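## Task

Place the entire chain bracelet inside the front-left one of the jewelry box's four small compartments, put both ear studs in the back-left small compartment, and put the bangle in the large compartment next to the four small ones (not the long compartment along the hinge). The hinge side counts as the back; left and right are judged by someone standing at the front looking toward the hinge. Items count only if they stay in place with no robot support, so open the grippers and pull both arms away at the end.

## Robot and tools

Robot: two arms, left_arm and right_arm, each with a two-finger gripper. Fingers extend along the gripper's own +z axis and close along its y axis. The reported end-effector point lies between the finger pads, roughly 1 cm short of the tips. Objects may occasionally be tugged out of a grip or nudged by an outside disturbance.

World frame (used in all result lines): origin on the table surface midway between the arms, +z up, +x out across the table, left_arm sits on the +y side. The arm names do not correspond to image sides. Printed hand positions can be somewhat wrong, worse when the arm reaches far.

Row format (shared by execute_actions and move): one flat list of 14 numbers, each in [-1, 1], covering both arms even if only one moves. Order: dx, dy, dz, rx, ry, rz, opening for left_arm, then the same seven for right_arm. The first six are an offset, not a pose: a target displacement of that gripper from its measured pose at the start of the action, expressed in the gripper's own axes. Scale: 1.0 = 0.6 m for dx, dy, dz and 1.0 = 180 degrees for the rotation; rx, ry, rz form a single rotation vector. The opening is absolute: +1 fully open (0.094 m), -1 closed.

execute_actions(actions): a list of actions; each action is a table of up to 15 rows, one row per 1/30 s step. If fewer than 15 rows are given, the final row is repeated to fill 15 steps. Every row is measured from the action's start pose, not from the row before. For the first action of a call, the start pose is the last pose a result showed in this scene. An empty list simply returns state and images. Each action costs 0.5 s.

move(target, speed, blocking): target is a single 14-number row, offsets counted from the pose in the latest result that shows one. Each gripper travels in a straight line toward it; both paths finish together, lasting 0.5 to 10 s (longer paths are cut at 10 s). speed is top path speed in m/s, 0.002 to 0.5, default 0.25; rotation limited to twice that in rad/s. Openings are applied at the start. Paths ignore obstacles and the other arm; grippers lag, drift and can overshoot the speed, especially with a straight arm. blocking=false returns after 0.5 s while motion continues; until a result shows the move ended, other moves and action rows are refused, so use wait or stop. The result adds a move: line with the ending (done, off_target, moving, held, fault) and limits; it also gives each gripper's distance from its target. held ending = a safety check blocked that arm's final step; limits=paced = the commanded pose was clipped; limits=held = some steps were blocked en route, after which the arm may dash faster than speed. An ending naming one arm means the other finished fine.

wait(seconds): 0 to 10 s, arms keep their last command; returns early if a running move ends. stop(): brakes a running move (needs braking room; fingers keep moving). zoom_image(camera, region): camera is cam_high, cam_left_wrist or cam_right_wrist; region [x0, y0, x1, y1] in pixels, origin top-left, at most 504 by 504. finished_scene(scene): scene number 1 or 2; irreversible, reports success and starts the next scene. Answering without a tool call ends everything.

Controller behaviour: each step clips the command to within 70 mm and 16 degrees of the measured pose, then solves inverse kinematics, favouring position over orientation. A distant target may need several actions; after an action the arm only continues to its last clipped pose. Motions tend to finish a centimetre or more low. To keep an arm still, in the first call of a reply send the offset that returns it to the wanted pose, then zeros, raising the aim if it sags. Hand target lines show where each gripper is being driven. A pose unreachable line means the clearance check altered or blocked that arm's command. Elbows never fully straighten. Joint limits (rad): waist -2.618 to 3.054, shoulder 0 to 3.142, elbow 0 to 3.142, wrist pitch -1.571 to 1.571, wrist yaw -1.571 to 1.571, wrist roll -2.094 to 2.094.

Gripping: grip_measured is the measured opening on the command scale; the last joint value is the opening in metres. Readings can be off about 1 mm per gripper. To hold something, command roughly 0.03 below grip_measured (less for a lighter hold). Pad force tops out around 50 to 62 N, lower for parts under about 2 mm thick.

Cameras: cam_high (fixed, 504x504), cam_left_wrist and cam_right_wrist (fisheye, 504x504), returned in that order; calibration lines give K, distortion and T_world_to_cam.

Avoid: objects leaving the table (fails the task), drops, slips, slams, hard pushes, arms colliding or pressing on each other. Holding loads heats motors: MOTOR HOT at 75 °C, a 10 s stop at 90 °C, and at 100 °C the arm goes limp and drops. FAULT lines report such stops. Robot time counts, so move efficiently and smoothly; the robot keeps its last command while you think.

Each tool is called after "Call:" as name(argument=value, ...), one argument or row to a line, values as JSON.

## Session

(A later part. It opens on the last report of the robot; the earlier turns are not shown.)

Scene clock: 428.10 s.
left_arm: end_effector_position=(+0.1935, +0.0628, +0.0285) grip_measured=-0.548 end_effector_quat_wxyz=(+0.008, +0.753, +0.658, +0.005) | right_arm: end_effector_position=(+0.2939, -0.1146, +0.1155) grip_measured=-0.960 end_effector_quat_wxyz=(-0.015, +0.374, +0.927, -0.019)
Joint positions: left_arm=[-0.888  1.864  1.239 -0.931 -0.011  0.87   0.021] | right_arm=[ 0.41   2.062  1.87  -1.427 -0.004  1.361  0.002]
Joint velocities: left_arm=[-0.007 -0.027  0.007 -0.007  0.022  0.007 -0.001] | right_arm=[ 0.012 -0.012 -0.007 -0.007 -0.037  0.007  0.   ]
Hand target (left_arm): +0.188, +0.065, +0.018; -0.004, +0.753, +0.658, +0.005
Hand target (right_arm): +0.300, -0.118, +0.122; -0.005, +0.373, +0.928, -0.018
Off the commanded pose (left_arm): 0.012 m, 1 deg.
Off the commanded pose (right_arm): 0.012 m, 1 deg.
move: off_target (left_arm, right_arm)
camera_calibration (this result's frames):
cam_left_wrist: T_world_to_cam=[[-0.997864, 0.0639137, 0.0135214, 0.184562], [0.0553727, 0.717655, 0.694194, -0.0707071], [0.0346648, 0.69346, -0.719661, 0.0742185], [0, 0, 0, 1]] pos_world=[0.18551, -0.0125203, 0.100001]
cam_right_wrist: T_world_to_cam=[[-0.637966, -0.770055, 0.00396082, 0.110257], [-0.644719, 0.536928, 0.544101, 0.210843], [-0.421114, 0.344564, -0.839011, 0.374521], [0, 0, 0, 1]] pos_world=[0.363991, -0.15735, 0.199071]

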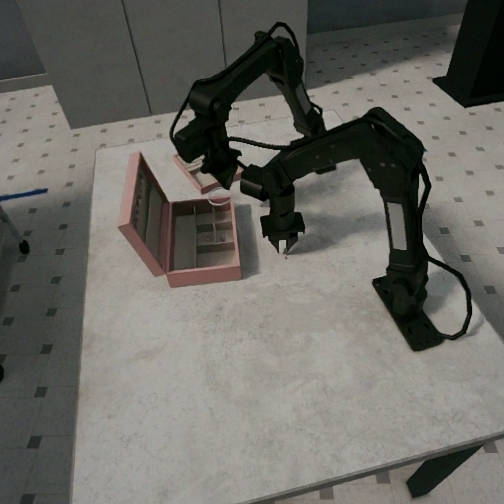

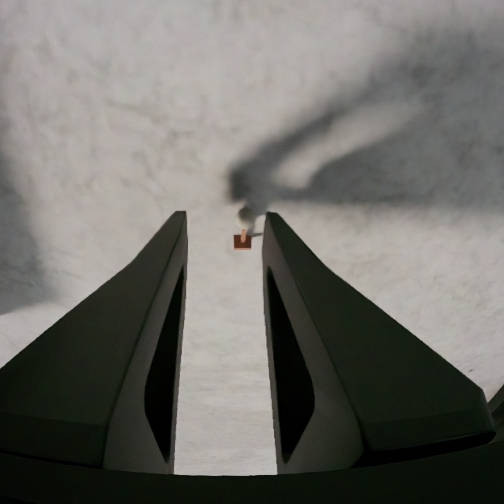

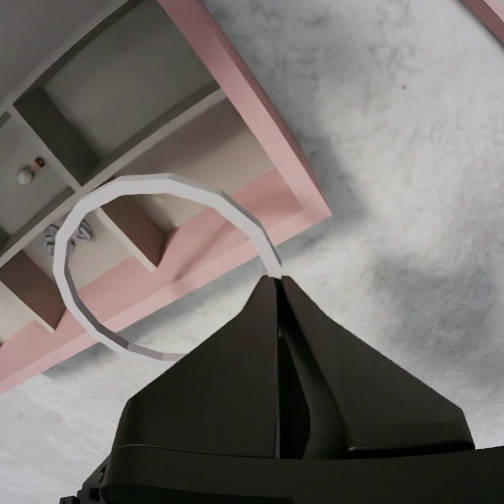

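Call:
move(
  target=[0.004,-0.013,0.036,0.005,0.004,0,-0.55, 0,0,-0.01,0,0,0,-0.975],
  speed=0.03,
)

Scene clock: 441.93 s.
left_arm: end_effector_position=(+0.1918, +0.0647, +0.0194) grip_measured=-0.548 end_effector_quat_wxyz=(+0.010, +0.752, +0.659, +0.006) | right_arm: end_effector_position=(+0.2919, -0.1160, +0.1156) grip_measured=-0.960 end_effector_quat_wxyz=(-0.018, +0.373, +0.927, -0.023)
Joint positions: left_arm=[-0.888  1.864  1.2   -0.887 -0.011  0.869  0.021] | right_arm=[ 0.41   2.062  1.87  -1.437 -0.004  1.36   0.002]
Joint velocities: left_arm=[-0.022  0.012  0.007  0.022 -0.037  0.022  0.001] | right_arm=[-0.012  0.002 -0.007  0.007 -0.007  0.066  0.001]
Hand target (left_arm): +0.186, +0.066, +0.007; -0.003, +0.753, +0.658, +0.005
Hand target (right_arm): +0.294, -0.115, +0.121; -0.015, +0.374, +0.927, -0.019
Off the commanded pose (left_arm): 0.014 m, 1 deg.
Off the commanded pose (right_arm): 0.006 m, 1 deg.
move: off_target (left_arm)
camera_calibration (this result's frames):
cam_left_wrist: T_world_to_cam=[[-0.997978, 0.0628181, 0.00969547, 0.183011], [0.0520687, 0.720473, 0.691525, -0.065161], [0.036455, 0.690632, -0.722287, 0.0663089], [0, 0, 0, 1]] pos_world=[0.183616, -0.0103447, 0.0911802]
cam_right_wrist: T_world_to_cam=[[-0.637307, -0.770492, 0.0134648, 0.106552], [-0.640638, 0.539448, 0.546424, 0.209028], [-0.428279, 0.339614, -0.8374, 0.375579], [0, 0, 0, 1]] pos_world=[0.36267, -0.158215, 0.198858]

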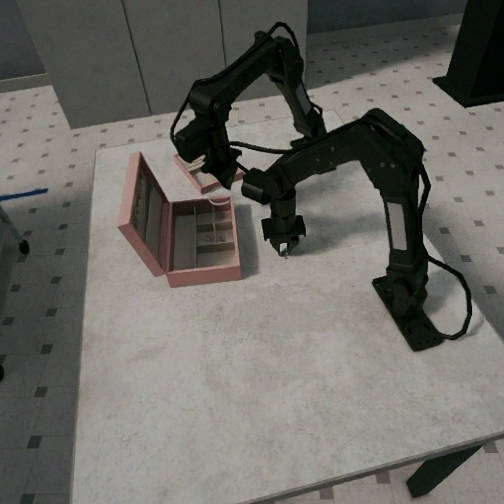

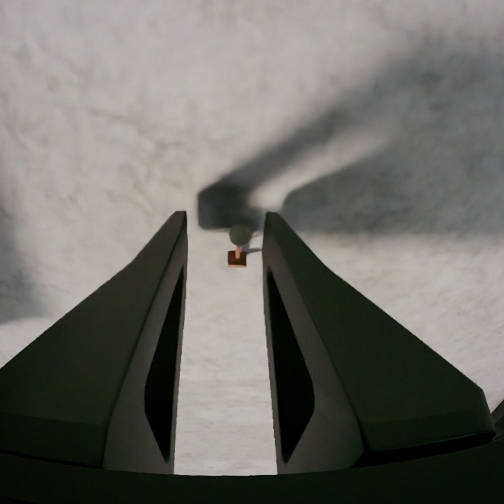

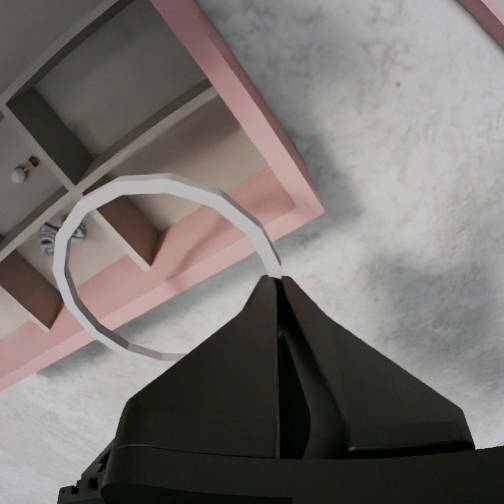

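Call:
move(
  target=[0.002,-0.012,0.026,0.006,0.004,0,-0.55, 0,0,0,0,0,0,-0.975],
  speed=0.03,
)

Scene clock: 446.73 s.
left_arm: end_effector_position=(+0.1911, +0.0654, +0.0156) grip_measured=-0.548 end_effector_quat_wxyz=(+0.012, +0.752, +0.660, +0.006) | right_arm: end_effector_position=(+0.2917, -0.1161, +0.1156) grip_measured=-0.960 end_effector_quat_wxyz=(-0.018, +0.373, +0.927, -0.023)
Joint positions: left_arm=[-0.888  1.864  1.183 -0.867 -0.011  0.867  0.021] | right_arm=[ 0.41   2.062  1.87  -1.438 -0.004  1.36   0.002]
Joint velocities: left_arm=[-0.022  0.002  0.002 -0.037 -0.066 -0.037  0.   ] | right_arm=[ 0.002 -0.017 -0.012 -0.037  0.095 -0.081  0.   ]
Hand target (left_arm): +0.185, +0.067, +0.004; -0.001, +0.752, +0.659, +0.004
Hand target (right_arm): +0.292, -0.116, +0.116; -0.018, +0.373, +0.927, -0.023
Off the commanded pose (left_arm): 0.013 m, 1 deg.
Off the commanded pose (right_arm): 0.000 m, 0 deg.
move: off_target (left_arm)
camera_calibration (this result's frames):
cam_left_wrist: T_world_to_cam=[[-0.998113, 0.0609348, 0.00752416, 0.182504], [0.0492892, 0.722161, 0.689967, -0.0625732], [0.0366093, 0.689036, -0.723802, 0.0631484], [0, 0, 0, 1]] pos_world=[0.182933, -0.00944451, 0.0875072]
cam_right_wrist: T_world_to_cam=[[-0.637298, -0.770486, 0.0141968, 0.106283], [-0.640292, 0.539681, 0.546598, 0.208885], [-0.428808, 0.339256, -0.837275, 0.375656], [0, 0, 0, 1]] pos_world=[0.362566, -0.158285, 0.198842]

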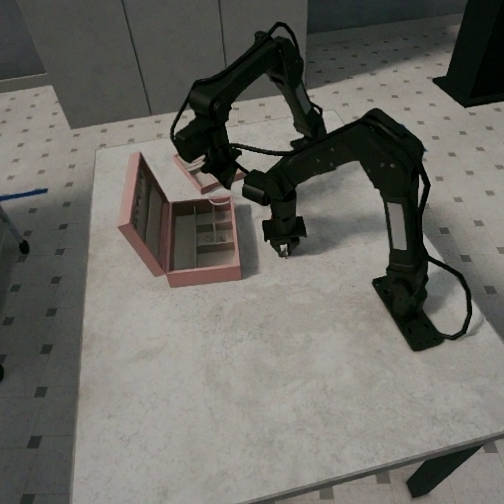

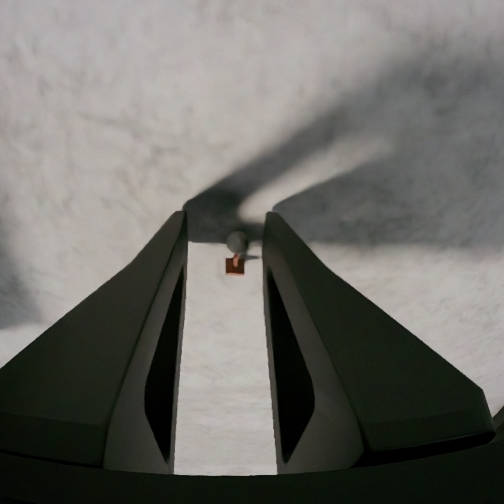

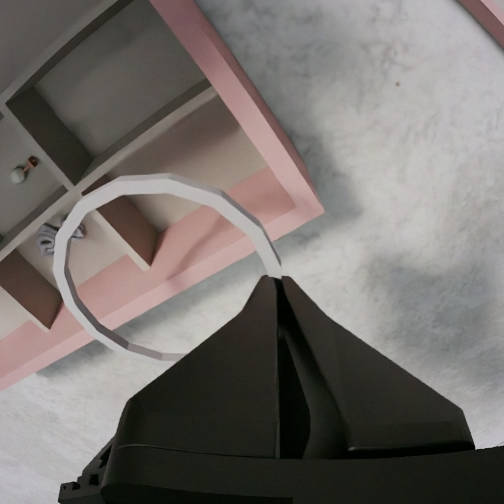

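Call:
execute_actions(
  actions=[
    [[0,0,0.008,0,0,0,-0.59,0,0,0,0,0,0,-0.975],[0,0,0.008,0,0,0,-0.63,0,0,0,0,0,0,-0.975],[0,0,0.008,0,0,0,-0.67,0,0,0,0,0,0,-0.975],[0,0,0.008,0,0,0,-0.71,0,0,0,0,0,0,-0.975],[0,0,0.008,0,0,0,-0.74,0,0,0,0,0,0,-0.975],[0,0,0.008,0,0,0,-0.77,0,0,0,0,0,0,-0.975],[0,0,0.008,0,0,0,-0.80,0,0,0,0,0,0,-0.975],[0,0,0.008,0,0,0,-0.82,0,0,0,0,0,0,-0.975],[0,0,0.008,0,0,0,-0.84,0,0,0,0,0,0,-0.975],[0,0,0.008,0,0,0,-0.855,0,0,0,0,0,0,-0.975],[0,0,0.008,0,0,0,-0.87,0,0,0,0,0,0,-0.975],[0,0,0.008,0,0,0,-0.88,0,0,0,0,0,0,-0.975],[0,0,0.008,0,0,0,-0.89,0,0,0,0,0,0,-0.975],[0,0,0.008,0,0,0,-0.90,0,0,0,0,0,0,-0.975]],
  ],
)

Call:
wait(
  seconds=0.2,
)

Scene clock: 465.37 s.
left_arm: end_effector_position=(+0.1916, +0.0649, +0.0156) grip_measured=-0.896 end_effector_quat_wxyz=(+0.013, +0.751, +0.660, +0.006) | right_arm: end_effector_position=(+0.2917, -0.1161, +0.1156) grip_measured=-0.960 end_effector_quat_wxyz=(-0.018, +0.373, +0.927, -0.023)
Joint positions: left_arm=[-0.888  1.864  1.183 -0.864 -0.011  0.867  0.005] | right_arm=[ 0.41   2.062  1.87  -1.438 -0.004  1.36   0.002]
Joint velocities: left_arm=[ 0.012 -0.002  0.002 -0.022 -0.022  0.007 -0.002] | right_arm=[ 0.012 -0.022 -0.002 -0.051 -0.007 -0.037 -0.001]
Hand target (left_arm): +0.191, +0.065, +0.011; +0.012, +0.752, +0.660, +0.006
Hand target (right_arm): +0.292, -0.116, +0.116; -0.018, +0.373, +0.927, -0.023
Off the commanded pose (left_arm): 0.005 m, 0 deg.
Off the commanded pose (right_arm): 0.000 m, 0 deg.
camera_calibration (this result's frames):
cam_left_wrist: T_world_to_cam=[[-0.998148, 0.0605673, 0.00561694, 0.18304], [0.0477798, 0.723549, 0.688617, -0.0620313], [0.0376435, 0.68761, -0.725103, 0.0633972], [0, 0, 0, 1]] pos_world=[0.183278, -0.00979611, 0.0876572]
cam_right_wrist: T_world_to_cam=[[-0.637298, -0.770486, 0.0141968, 0.106283], [-0.640292, 0.539681, 0.546598, 0.208885], [-0.428808, 0.339256, -0.837275, 0.375656], [0, 0, 0, 1]] pos_world=[0.362566, -0.158285, 0.198842]

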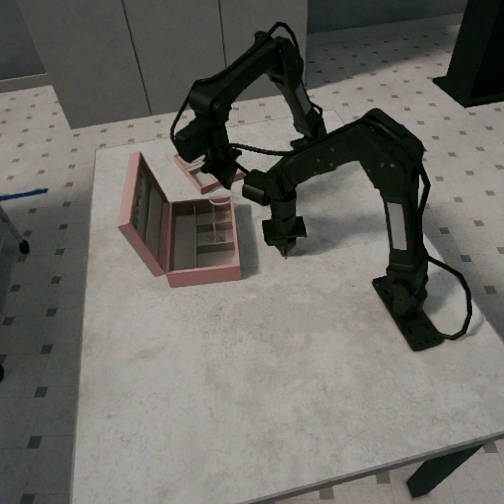

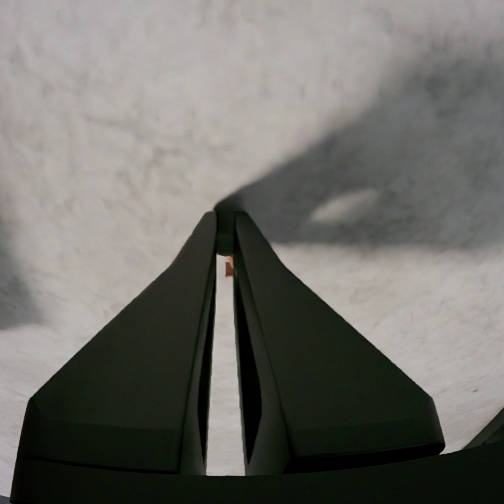

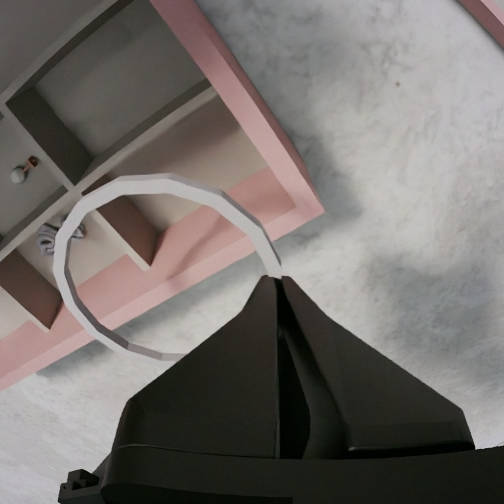

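Scene clock: 465.57 s.
left_arm: end_effector_position=(+0.1916, +0.0649, +0.0156) grip_measured=-0.896 end_effector_quat_wxyz=(+0.013, +0.751, +0.660, +0.006) | right_arm: end_effector_position=(+0.2917, -0.1161, +0.1156) grip_measured=-0.960 end_effector_quat_wxyz=(-0.018, +0.373, +0.927, -0.023)
Joint positions: left_arm=[-0.888  1.864  1.183 -0.864 -0.011  0.867  0.005] | right_arm=[ 0.41   2.062  1.87  -1.438 -0.004  1.36   0.002]
Joint velocities: left_arm=[ 0.012  0.027 -0.002 -0.022 -0.037  0.051 -0.   ] | right_arm=[-0.007 -0.002 -0.007 -0.081 -0.007 -0.066 -0.001]
Hand target (left_arm): +0.191, +0.065, +0.011; +0.012, +0.752, +0.660, +0.006
Hand target (right_arm): +0.292, -0.116, +0.116; -0.018, +0.373, +0.927, -0.023
Off the commanded pose (left_arm): 0.005 m, 0 deg.
Off the commanded pose (right_arm): 0.000 m, 0 deg.
wait: 0.20 s; at rest by 0.17 s
camera_calibration (this result's frames):
cam_left_wrist: T_world_to_cam=[[-0.998148, 0.0605673, 0.00561694, 0.18304], [0.0477798, 0.723549, 0.688617, -0.0620313], [0.0376435, 0.68761, -0.725103, 0.0633972], [0, 0, 0, 1]] pos_world=[0.183278, -0.00979611, 0.0876572]
cam_right_wrist: T_world_to_cam=[[-0.637298, -0.770486, 0.0141968, 0.106283], [-0.640292, 0.539681, 0.546598, 0.208885], [-0.428808, 0.339256, -0.837275, 0.375656], [0, 0, 0, 1]] pos_world=[0.362566, -0.158285, 0.198842]

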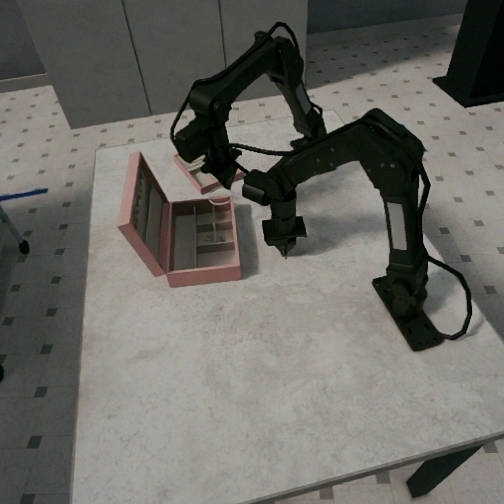

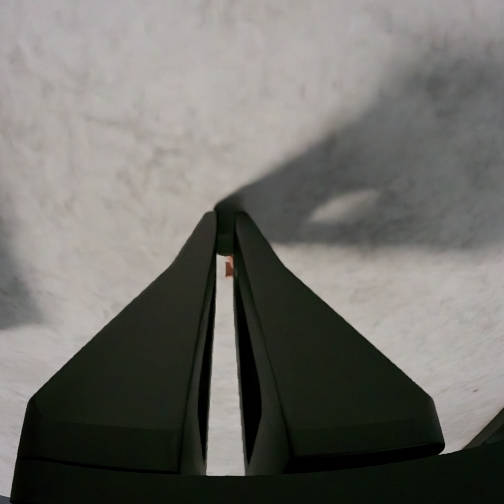

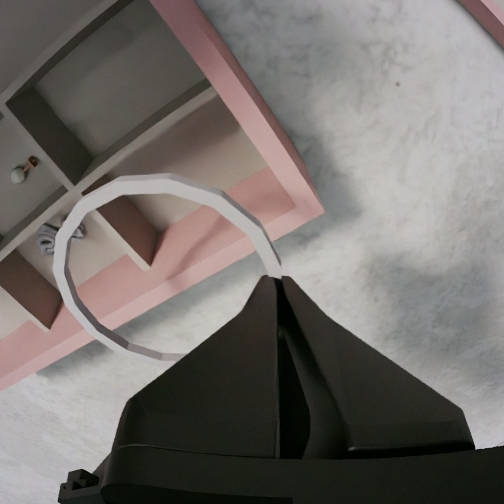

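Call:
move(
  target=[0.16,-0.055,-0.13,0,0,0,-0.918, 0.149,0.226,-0.01,-0.02,-0.006,0,-0.975],
  speed=0.12,
)

Scene clock: 471.07 s.
left_arm: end_effector_position=(+0.1785, +0.1580, +0.0939) grip_measured=-0.913 end_effector_quat_wxyz=(+0.025, +0.750, +0.660, +0.011) | right_arm: end_effector_position=(+0.3182, +0.0414, +0.1082) grip_measured=-0.960 end_effector_quat_wxyz=(+0.020, +0.371, +0.927, +0.059)
Joint positions: left_arm=[-0.682  1.483  1.085 -1.119 -0.011  1.07   0.004] | right_arm=[ 0.64   2.543  2.657 -1.56  -0.004  1.586  0.002]
Joint velocities: left_arm=[ 0.022 -0.012  0.007 -0.081  0.037  0.007  0.   ] | right_arm=[-0.007  0.007 -0.007  0.022  0.081  0.022 -0.   ]
Hand target (left_arm): +0.170, +0.166, +0.093; +0.012, +0.752, +0.660, +0.007
Hand target (right_arm): +0.318, +0.044, +0.116; +0.023, +0.373, +0.925, +0.066
Off the commanded pose (left_arm): 0.012 m, 2 deg.
Off the commanded pose (right_arm): 0.008 m, 7 deg.
joint sent to its limit (right arm) — the command would take joint 4 (wrist pitch) past its lower limit, so that joint was sent only as far as its limit.
move: off_target (left_arm, right_arm)
camera_calibration (this result's frames):
cam_left_wrist: T_world_to_cam=[[-0.998136, 0.058056, -0.0188309, 0.166608], [0.0296443, 0.730843, 0.681901, -0.179939], [0.0533509, 0.680072, -0.731202, 0.0556425], [0, 0, 0, 1]] pos_world=[0.168663, 0.0839938, 0.166524]
cam_right_wrist: T_world_to_cam=[[-0.624666, -0.763247, -0.165067, 0.259647], [-0.712928, 0.47116, 0.519366, 0.173855], [-0.318631, 0.442111, -0.838458, 0.288163], [0, 0, 0, 1]] pos_world=[0.377957, -0.0111384, 0.194177]

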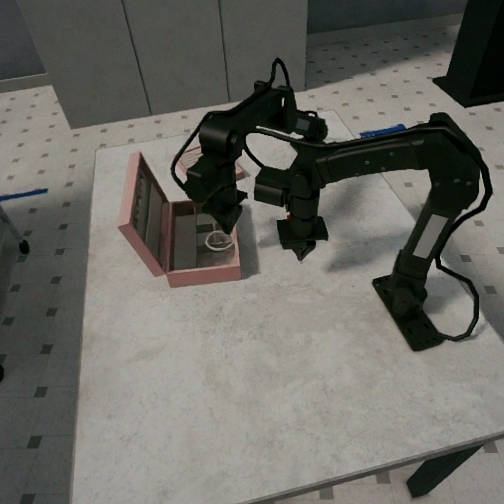

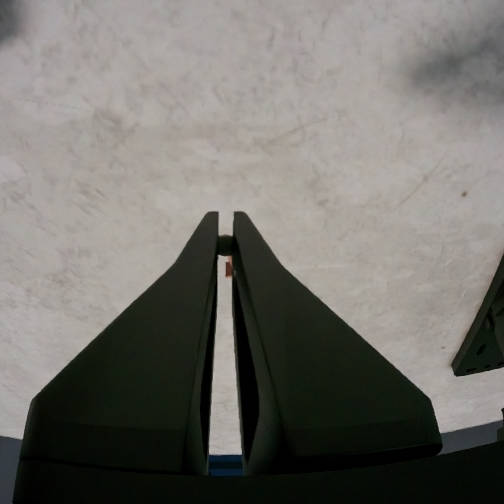

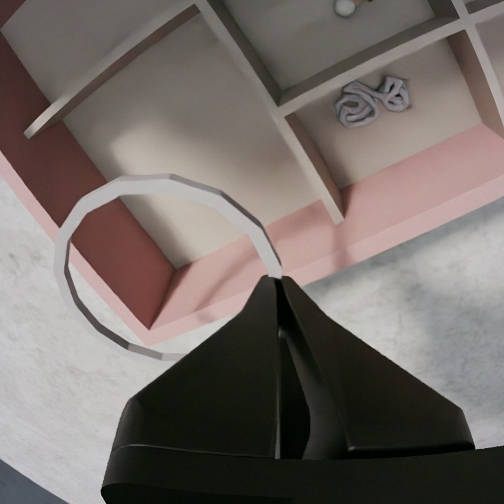

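Call:
move(
  target=[0,0,0,0,0,0,-0.93, 0,0.014,0.058,0.03,-0.002,0,-0.975],
  speed=0.05,
)

Scene clock: 490.23 s.
left_arm: end_effector_position=(+0.1781, +0.1583, +0.0939) grip_measured=-0.924 end_effector_quat_wxyz=(+0.024, +0.751, +0.660, +0.011) | right_arm: end_effector_position=(+0.3245, +0.0482, +0.0653) grip_measured=-0.960 end_effector_quat_wxyz=(+0.012, +0.372, +0.928, +0.036)
Joint positions: left_arm=[-0.682  1.483  1.085 -1.121 -0.011  1.072  0.004] | right_arm=[ 0.64   2.675  2.74  -1.561 -0.004  1.588  0.002]
Joint velocities: left_arm=[-0.007 -0.017 -0.012 -0.037  0.007 -0.007 -0.001] | right_arm=[ 0.002 -0.002 -0.007 -0.022  0.007 -0.051  0.   ]
Hand target (left_arm): +0.178, +0.158, +0.094; +0.025, +0.750, +0.660, +0.011
Hand target (right_arm): +0.326, +0.050, +0.074; +0.018, +0.371, +0.927, +0.045
Off the commanded pose (left_arm): 0.000 m, 0 deg.
Off the commanded pose (right_arm): 0.010 m, 3 deg.
joint sent to its limit (right arm) — the command would take joint 4 (wrist pitch) past its lower limit, so that joint was sent only as far as its limit.
move: off_target (right_arm)
camera_calibration (this result's frames):
cam_left_wrist: T_world_to_cam=[[-0.998073, 0.0595984, -0.0172544, 0.165805], [0.0317868, 0.72998, 0.682728, -0.180437], [0.0532849, 0.680865, -0.730468, 0.0552731], [0, 0, 0, 1]] pos_world=[0.168276, 0.0842004, 0.166426]
cam_right_wrist: T_world_to_cam=[[-0.630604, -0.767435, -0.115682, 0.260619], [-0.694419, 0.491366, 0.525682, 0.190014], [-0.346585, 0.41183, -0.842778, 0.262006], [0, 0, 0, 1]] pos_world=[0.387104, -0.00126032, 0.151075]

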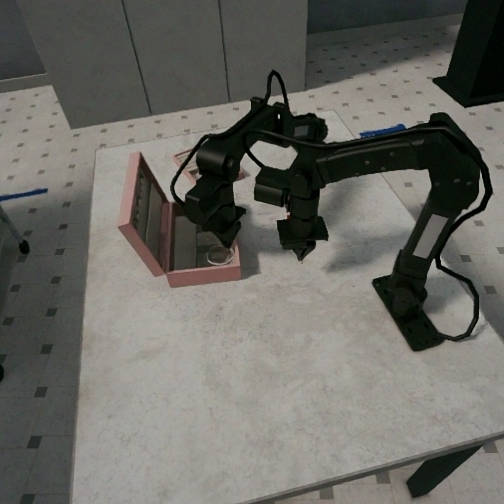

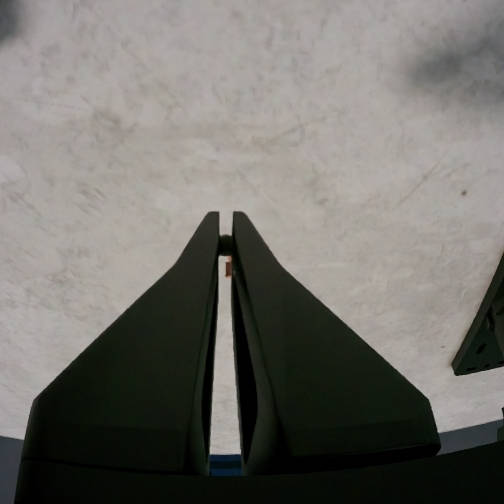

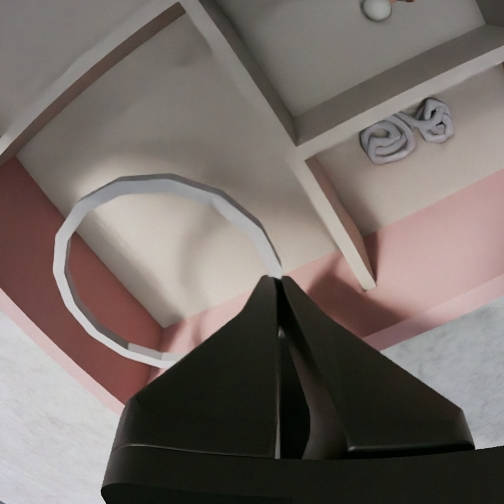

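Call:
move(
  target=[0,0,0,0,0,0,-0.94, -0.003,0.0,0.04,0.012,0,0,-0.975],
  speed=0.035,
)

Scene clock: 497.57 s.
left_arm: end_effector_position=(+0.1781, +0.1583, +0.0939) grip_measured=-0.932 end_effector_quat_wxyz=(+0.024, +0.751, +0.660, +0.011) | right_arm: end_effector_position=(+0.3287, +0.0497, +0.0432) grip_measured=-0.961 end_effector_quat_wxyz=(+0.011, +0.373, +0.927, +0.025)
Joint positions: left_arm=[-0.682  1.483  1.085 -1.121 -0.011  1.072  0.003] | right_arm=[ 0.638  2.737  2.773 -1.552  0.002  1.588  0.002]
Joint velocities: left_arm=[ 0.012 -0.012  0.012 -0.051  0.007 -0.037 -0.001] | right_arm=[ 0.017 -0.017 -0.007  0.007  0.037 -0.051  0.   ]
Hand target (left_arm): +0.178, +0.158, +0.094; +0.024, +0.751, +0.660, +0.011
Hand target (right_arm): +0.327, +0.048, +0.041; +0.005, +0.372, +0.928, +0.020
Off the commanded pose (left_arm): 0.000 m, 0 deg.
Off the commanded pose (right_arm): 0.003 m, 1 deg.
joint sent to its limit (right arm) — the command would take joint 4 (wrist pitch) past its lower limit, so that joint was sent only as far as its limit.
move: done
camera_calibration (this result's frames):
cam_left_wrist: T_world_to_cam=[[-0.998073, 0.0595984, -0.0172544, 0.165805], [0.0317868, 0.72998, 0.682728, -0.180437], [0.0532849, 0.680865, -0.730468, 0.0552731], [0, 0, 0, 1]] pos_world=[0.168276, 0.0842004, 0.166426]
cam_right_wrist: T_world_to_cam=[[-0.633359, -0.767969, -0.0952829, 0.26192], [-0.688285, 0.502756, 0.522972, 0.201307], [-0.353723, 0.396811, -0.847007, 0.247445], [0, 0, 0, 1]] pos_world=[0.391974, 0.00174928, 0.129266]

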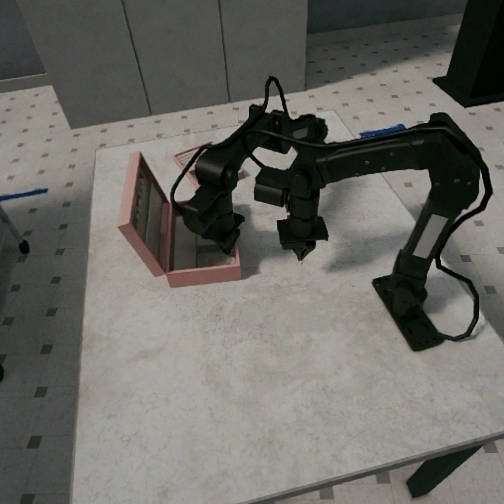

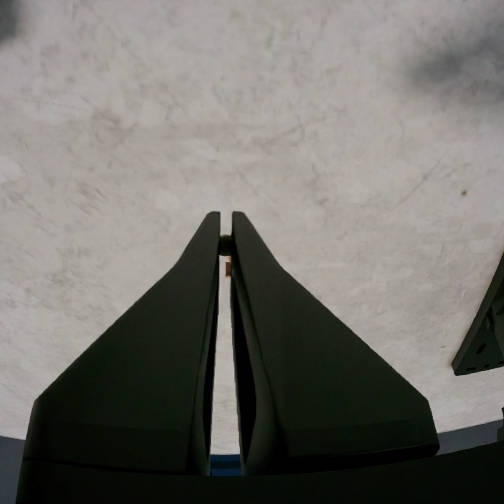

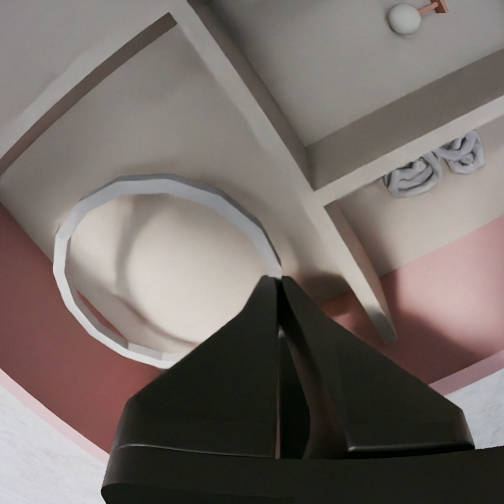

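Call:
move(
  target=[0,0,0,0,0,0,-0.94, 0,0,0.017,0.004,0,0,-0.975],
  speed=0.025,
)

Scene clock: 501.63 s.
left_arm: end_effector_position=(+0.1781, +0.1583, +0.0939) grip_measured=-0.932 end_effector_quat_wxyz=(+0.024, +0.751, +0.660, +0.011) | right_arm: end_effector_position=(+0.3311, +0.0518, +0.0394) grip_measured=-0.961 end_effector_quat_wxyz=(+0.013, +0.373, +0.927, +0.028)
Joint positions: left_arm=[-0.682  1.483  1.085 -1.121 -0.011  1.072  0.003] | right_arm=[ 0.638  2.745  2.773 -1.537  0.004  1.588  0.002]
Joint velocities: left_arm=[ 0.012 -0.012 -0.007  0.022  0.007 -0.022 -0.001] | right_arm=[ 0.017  0.002 -0.017  0.007 -0.051  0.022  0.002]
Hand target (left_arm): +0.178, +0.158, +0.094; +0.024, +0.751, +0.660, +0.011
Hand target (right_arm): +0.329, +0.050, +0.033; +0.008, +0.373, +0.928, +0.020
Off the commanded pose (left_arm): 0.000 m, 0 deg.
Off the commanded pose (right_arm): 0.007 m, 1 deg.
move: done
camera_calibration (this result's frames):
cam_left_wrist: T_world_to_cam=[[-0.998073, 0.0595984, -0.0172544, 0.165805], [0.0317868, 0.72998, 0.682728, -0.180437], [0.0532849, 0.680865, -0.730468, 0.0552731], [0, 0, 0, 1]] pos_world=[0.168276, 0.0842004, 0.166426]
cam_right_wrist: T_world_to_cam=[[-0.632809, -0.767513, -0.102352, 0.264755], [-0.691662, 0.500886, 0.520304, 0.205269], [-0.348074, 0.400046, -0.847825, 0.242286], [0, 0, 0, 1]] pos_world=[0.393849, 0.00346138, 0.125712]

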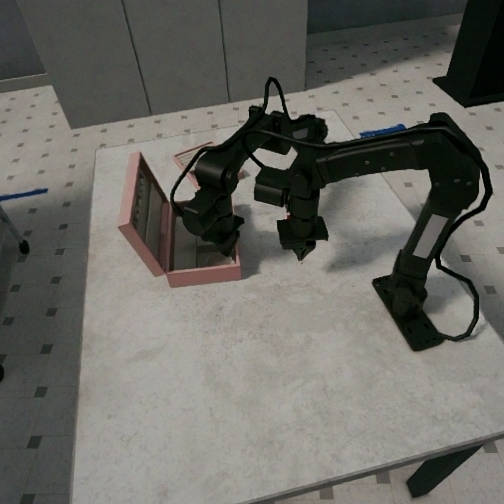

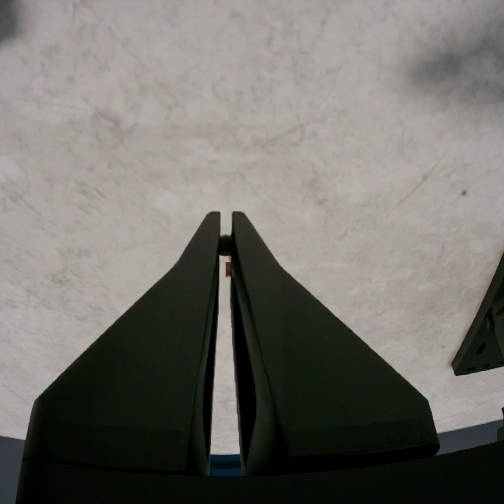

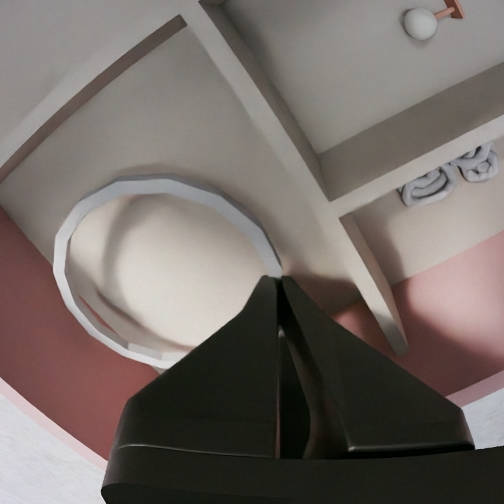

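Call:
move(
  target=[0,0,0,0,0,0,-0.94, 0,-0.008,0.022,0,0,0,-0.975],
  speed=0.025,
)

Call:
execute_actions(
  actions=[
    [[0,0,0,0,0,0,-0.94,0,0,0,0,0,0,-0.955],[0,0,0,0,0,0,-0.94,0,0,0,0,0,0,-0.94],[0,0,0,0,0,0,-0.94,0,0,0,0,0,0,-0.925],[0,0,0,0,0,0,-0.94,0,0,0,0,0,0,-0.91],[0,0,0,0,0,0,-0.94,0,0,0,0,0,0,-0.895],[0,0,0,0,0,0,-0.94,0,0,0,0,0,0,-0.88],[0,0,0,0,0,0,-0.94,0,0,0,0,0,0,-0.86],[0,0,0,0,0,0,-0.94,0,0,0,0,0,0,-0.84]],
  ],
)

Scene clock: 517.90 s.
left_arm: end_effector_position=(+0.1781, +0.1583, +0.0939) grip_measured=-0.932 end_effector_quat_wxyz=(+0.024, +0.751, +0.660, +0.011) | right_arm: end_effector_position=(+0.3327, +0.0534, +0.0373) grip_measured=-0.961 end_effector_quat_wxyz=(+0.019, +0.373, +0.927, +0.043)
Joint positions: left_arm=[-0.682  1.483  1.085 -1.121 -0.011  1.072  0.003] | right_arm=[ 0.638  2.647  2.57  -1.4    0.004  1.588  0.002]
Joint velocities: left_arm=[ 0.007 -0.007 -0.012 -0.022  0.007 -0.007 -0.001] | right_arm=[ 0.002 -0.017 -0.037 -0.037  0.022  0.007 -0.   ]
Hand target (left_arm): +0.178, +0.158, +0.094; +0.024, +0.751, +0.660, +0.011
Hand target (right_arm): +0.329, +0.049, +0.026; +0.013, +0.373, +0.927, +0.028
Off the commanded pose (left_arm): 0.000 m, 0 deg.
Off the commanded pose (right_arm): 0.013 m, 2 deg.
move: off_target (right_arm)
camera_calibration (this result's frames):
cam_left_wrist: T_world_to_cam=[[-0.998073, 0.0595984, -0.0172544, 0.165805], [0.0317868, 0.72998, 0.682728, -0.180437], [0.0532849, 0.680865, -0.730468, 0.0552731], [0, 0, 0, 1]] pos_world=[0.168276, 0.0842004, 0.166426]
cam_right_wrist: T_world_to_cam=[[-0.630293, -0.764821, -0.133339, 0.266998], [-0.702817, 0.489146, 0.516512, 0.211126], [-0.329817, 0.419267, -0.845835, 0.233251], [0, 0, 0, 1]] pos_world=[0.3936, 0.00313999, 0.123844]

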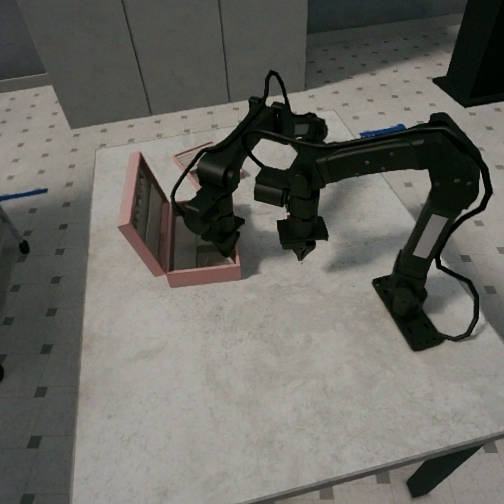

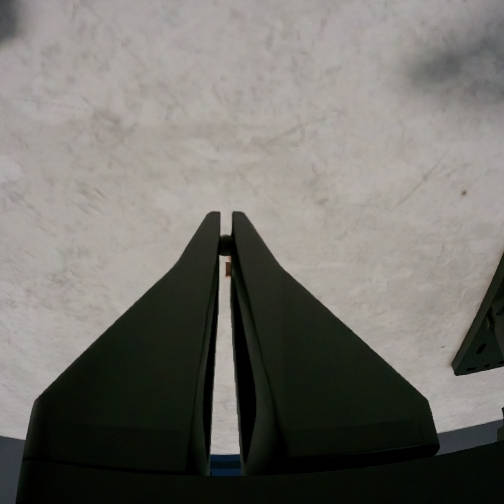

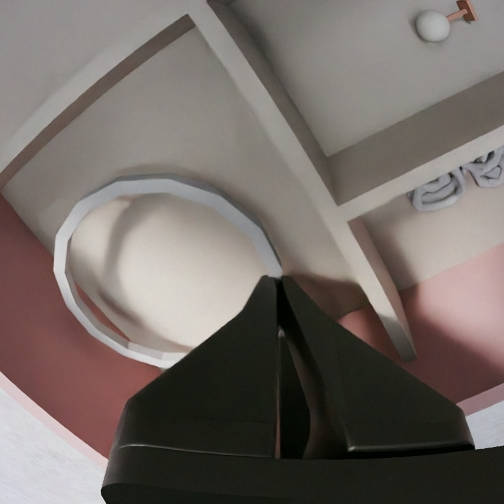

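Scene clock: 518.40 s.
left_arm: end_effector_position=(+0.1781, +0.1583, +0.0939) grip_measured=-0.932 end_effector_quat_wxyz=(+0.024, +0.751, +0.660, +0.011) | right_arm: end_effector_position=(+0.3346, +0.0555, +0.0382) grip_measured=-0.842 end_effector_quat_wxyz=(+0.021, +0.373, +0.926, +0.048)
Joint positions: left_arm=[-0.682  1.483  1.085 -1.121 -0.011  1.072  0.003] | right_arm=[ 0.638  2.646  2.57  -1.389  0.004  1.588  0.007]
Joint velocities: left_arm=[-0.007 -0.017 -0.002  0.022 -0.081 -0.007  0.001] | right_arm=[ 0.002  0.002  0.012  0.007 -0.037 -0.007  0.   ]
Hand target (left_arm): +0.178, +0.158, +0.094; +0.024, +0.751, +0.660, +0.011
Hand target (right_arm): +0.333, +0.053, +0.037; +0.019, +0.373, +0.927, +0.043
Off the commanded pose (left_arm): 0.000 m, 0 deg.
Off the commanded pose (right_arm): 0.003 m, 1 deg.
camera_calibration (this result's frames):
cam_left_wrist: T_world_to_cam=[[-0.998073, 0.0595984, -0.0172544, 0.165805], [0.0317868, 0.72998, 0.682728, -0.180437], [0.0532849, 0.680865, -0.730468, 0.0552731], [0, 0, 0, 1]] pos_world=[0.168276, 0.0842004, 0.166426]
cam_right_wrist: T_world_to_cam=[[-0.629136, -0.763573, -0.145407, 0.269915], [-0.707097, 0.484529, 0.51502, 0.212769], [-0.322802, 0.426835, -0.844755, 0.230925], [0, 0, 0, 1]] pos_world=[0.394805, 0.0044404, 0.124742]

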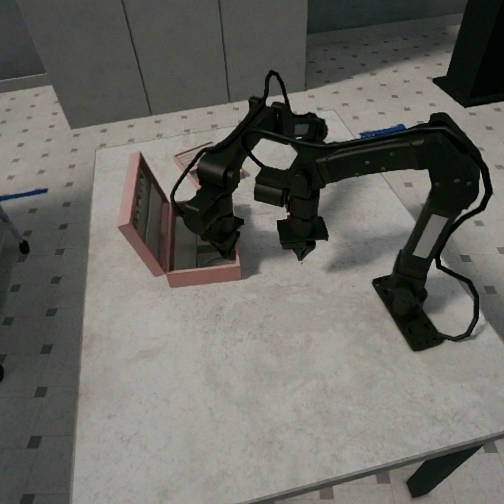

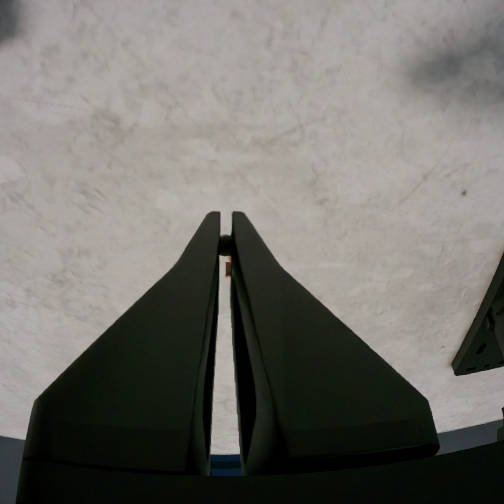

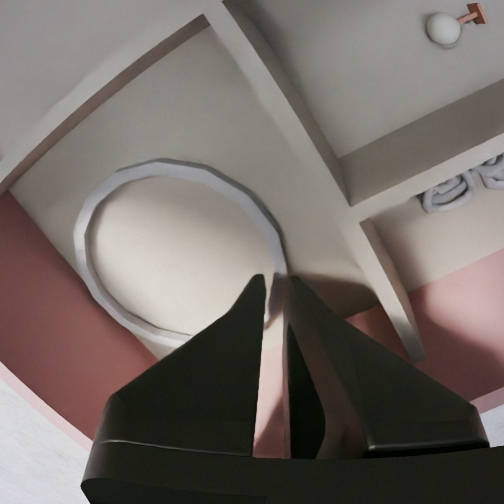

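Call:
execute_actions(
  actions=[],
)

Scene clock: 540.03 s.
left_arm: end_effector_position=(+0.1781, +0.1583, +0.0939) grip_measured=-0.932 end_effector_quat_wxyz=(+0.024, +0.751, +0.660, +0.011) | right_arm: end_effector_position=(+0.3346, +0.0555, +0.0382) grip_measured=-0.842 end_effector_quat_wxyz=(+0.021, +0.373, +0.926, +0.048)
Joint positions: left_arm=[-0.682  1.483  1.085 -1.121 -0.011  1.072  0.003] | right_arm=[ 0.638  2.646  2.57  -1.389  0.004  1.588  0.007]
Joint velocities: left_arm=[-0.012 -0.007  0.012 -0.022  0.007  0.051 -0.   ] | right_arm=[-0.012 -0.012 -0.007 -0.022 -0.007  0.007 -0.001]
Hand target (left_arm): +0.178, +0.158, +0.094; +0.024, +0.751, +0.660, +0.011
Hand target (right_arm): +0.333, +0.053, +0.037; +0.019, +0.373, +0.927, +0.043
Off the commanded pose (left_arm): 0.000 m, 0 deg.
Off the commanded pose (right_arm): 0.003 m, 1 deg.
camera_calibration (this result's frames):
cam_left_wrist: T_world_to_cam=[[-0.998073, 0.0595984, -0.0172544, 0.165805], [0.0317868, 0.72998, 0.682728, -0.180437], [0.0532849, 0.680865, -0.730468, 0.0552731], [0, 0, 0, 1]] pos_world=[0.168276, 0.0842004, 0.166426]
cam_right_wrist: T_world_to_cam=[[-0.629136, -0.763573, -0.145407, 0.269915], [-0.707097, 0.484529, 0.51502, 0.212769], [-0.322802, 0.426835, -0.844755, 0.230925], [0, 0, 0, 1]] pos_world=[0.394805, 0.0044404, 0.124742]

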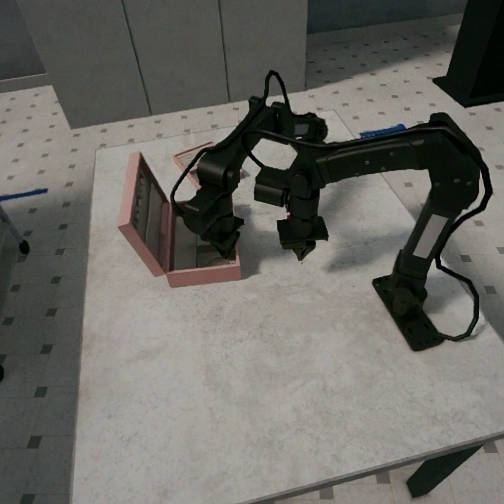

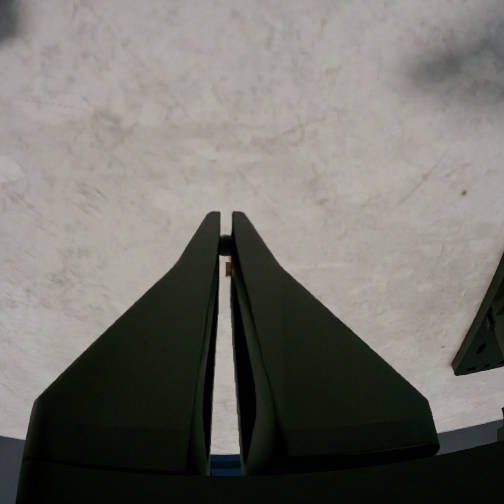

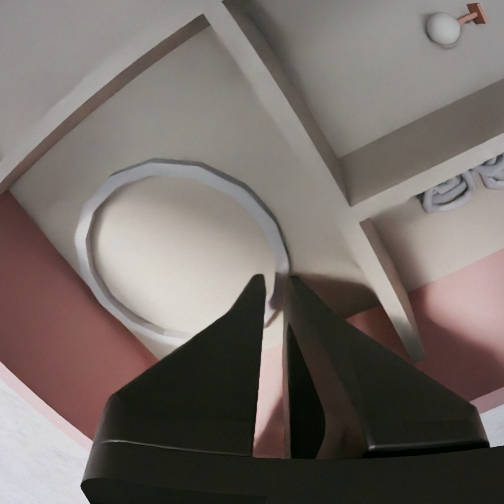

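Call:
move(
  target=[0,0,0,0,0,0,-0.94,-0.004,0.017,-0.135,0,0,0,-0.84],
  speed=0.08,
)

Scene clock: 550.53 s.
left_arm: end_effector_position=(+0.1781, +0.1583, +0.0939) grip_measured=-0.932 end_effector_quat_wxyz=(+0.024, +0.751, +0.660, +0.011) | right_arm: end_effector_position=(+0.3360, +0.0569, +0.1084) grip_measured=-0.842 end_effector_quat_wxyz=(+0.038, +0.371, +0.923, +0.092)
Joint positions: left_arm=[-0.682  1.483  1.085 -1.121 -0.011  1.072  0.003] | right_arm=[ 0.638  2.631  2.817 -1.557  0.004  1.588  0.007]
Joint velocities: left_arm=[ 0.012 -0.007 -0.012 -0.051  0.007  0.037 -0.   ] | right_arm=[-0.012  0.002  0.002 -0.037  0.007 -0.007 -0.002]
Hand target (left_arm): +0.178, +0.158, +0.094; +0.024, +0.751, +0.660, +0.011
Hand target (right_arm): +0.337, +0.054, +0.119; +0.041, +0.371, +0.922, +0.100
Off the commanded pose (left_arm): 0.000 m, 0 deg.
Off the commanded pose (right_arm): 0.012 m, 5 deg.
joint sent to its limit (right arm) — the command would take joint 4 (wrist pitch) past its lower limit, so that joint was sent only as far as its limit.
move: off_target (right_arm)
camera_calibration (this result's frames):
cam_left_wrist: T_world_to_cam=[[-0.998073, 0.0595984, -0.0172544, 0.165805], [0.0317868, 0.72998, 0.682728, -0.180437], [0.0532849, 0.680865, -0.730468, 0.0552731], [0, 0, 0, 1]] pos_world=[0.168276, 0.0842004, 0.166426]
cam_right_wrist: T_world_to_cam=[[-0.61692, -0.750393, -0.237319, 0.287137], [-0.739529, 0.449539, 0.501011, 0.191255], [-0.269271, 0.484587, -0.832267, 0.267433], [0, 0, 0, 1]] pos_world=[0.390591, -0.000105552, 0.194898]

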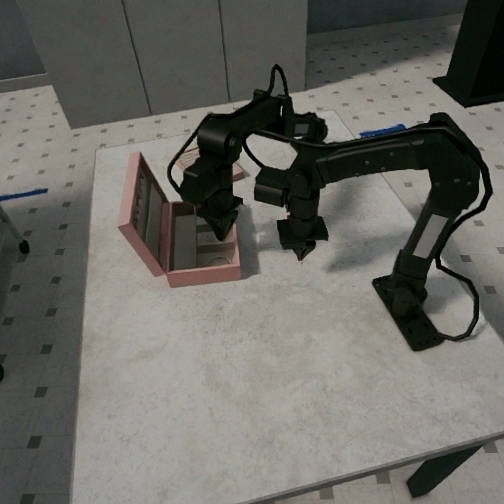

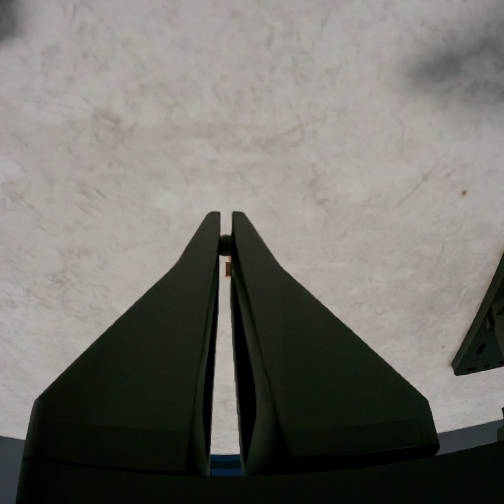

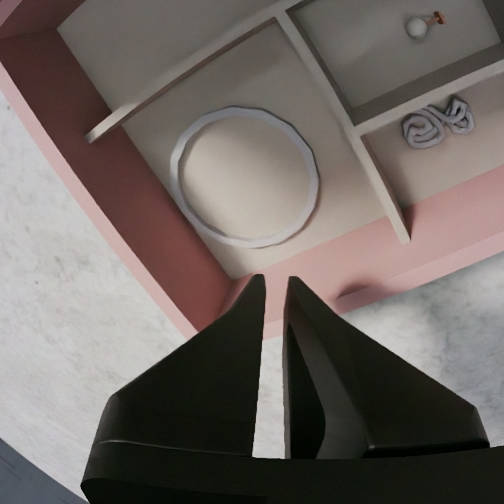

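Call:
move(
  target=[-0.079,0.150,-0.03,0,0,0,-0.94,-0.217,-0.533,-0.158,0,0,0,-0.84],
  speed=0.2,
)

Scene clock: 571.50 s.
left_arm: end_effector_position=(+0.2593, +0.0993, +0.1160) grip_measured=-0.932 end_effector_quat_wxyz=(+0.033, +0.751, +0.660, +0.013) | right_arm: end_effector_position=(+0.2124, -0.2742, +0.1416) grip_measured=-0.842 end_effector_quat_wxyz=(+0.047, +0.372, +0.923, +0.084)
Joint positions: left_arm=[-0.682  1.838  1.56  -1.222 -0.011  1.072  0.003] | right_arm=[-0.021  1.297  1.108 -1.213 -0.095  0.938  0.007]
Joint velocities: left_arm=[ 0.002 -0.002 -0.007  0.007 -0.022 -0.007 -0.   ] | right_arm=[-0.002 -0.002 -0.002 -0.051 -0.037 -0.037 -0.001]
Hand target (left_arm): +0.261, +0.101, +0.116; +0.024, +0.751, +0.660, +0.011
Hand target (right_arm): +0.206, -0.276, +0.141; +0.041, +0.371, +0.924, +0.086
Off the commanded pose (left_arm): 0.002 m, 1 deg.
Off the commanded pose (right_arm): 0.013 m, 1 deg.
move: off_target (right_arm)
camera_calibration (this result's frames):
cam_left_wrist: T_world_to_cam=[[-0.997683, 0.0593149, -0.0333189, 0.252546], [0.0213123, 0.737592, 0.67491, -0.152167], [0.064608, 0.672636, -0.737147, 0.105929], [0, 0, 0, 1]] pos_world=[0.24836, 0.0260056, 0.189199]
cam_right_wrist: T_world_to_cam=[[-0.616998, -0.753056, -0.228516, -0.0316746], [-0.74364, 0.462891, 0.482422, 0.239225], [-0.257513, 0.467587, -0.845606, 0.417018], [0, 0, 0, 1]] pos_world=[0.265741, -0.32958, 0.229987]

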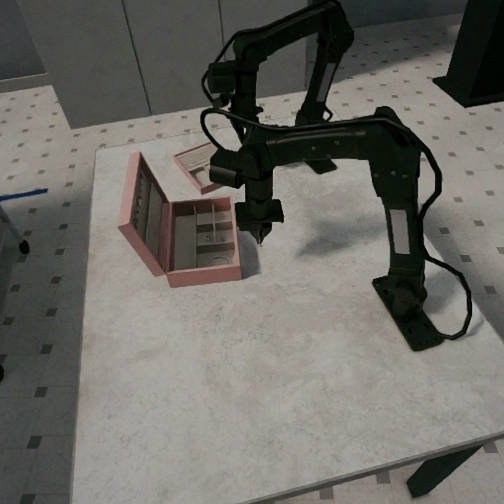

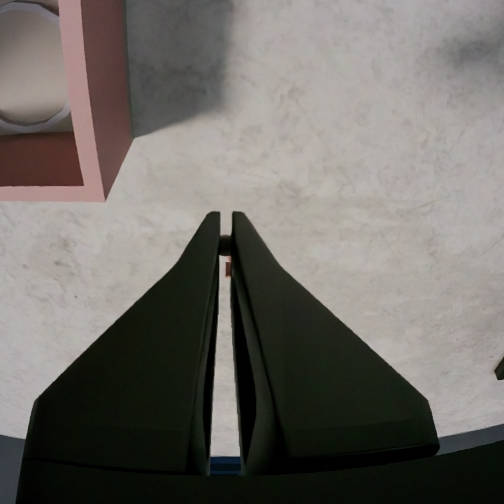

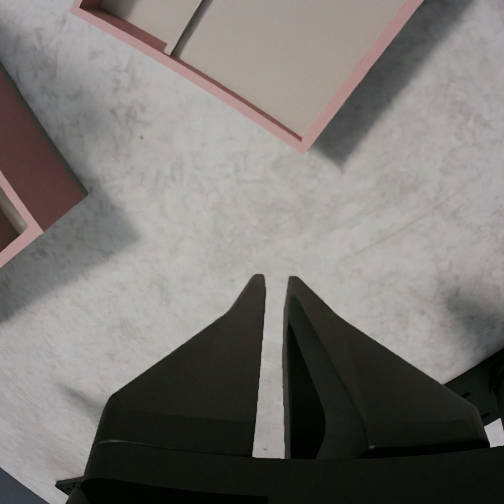

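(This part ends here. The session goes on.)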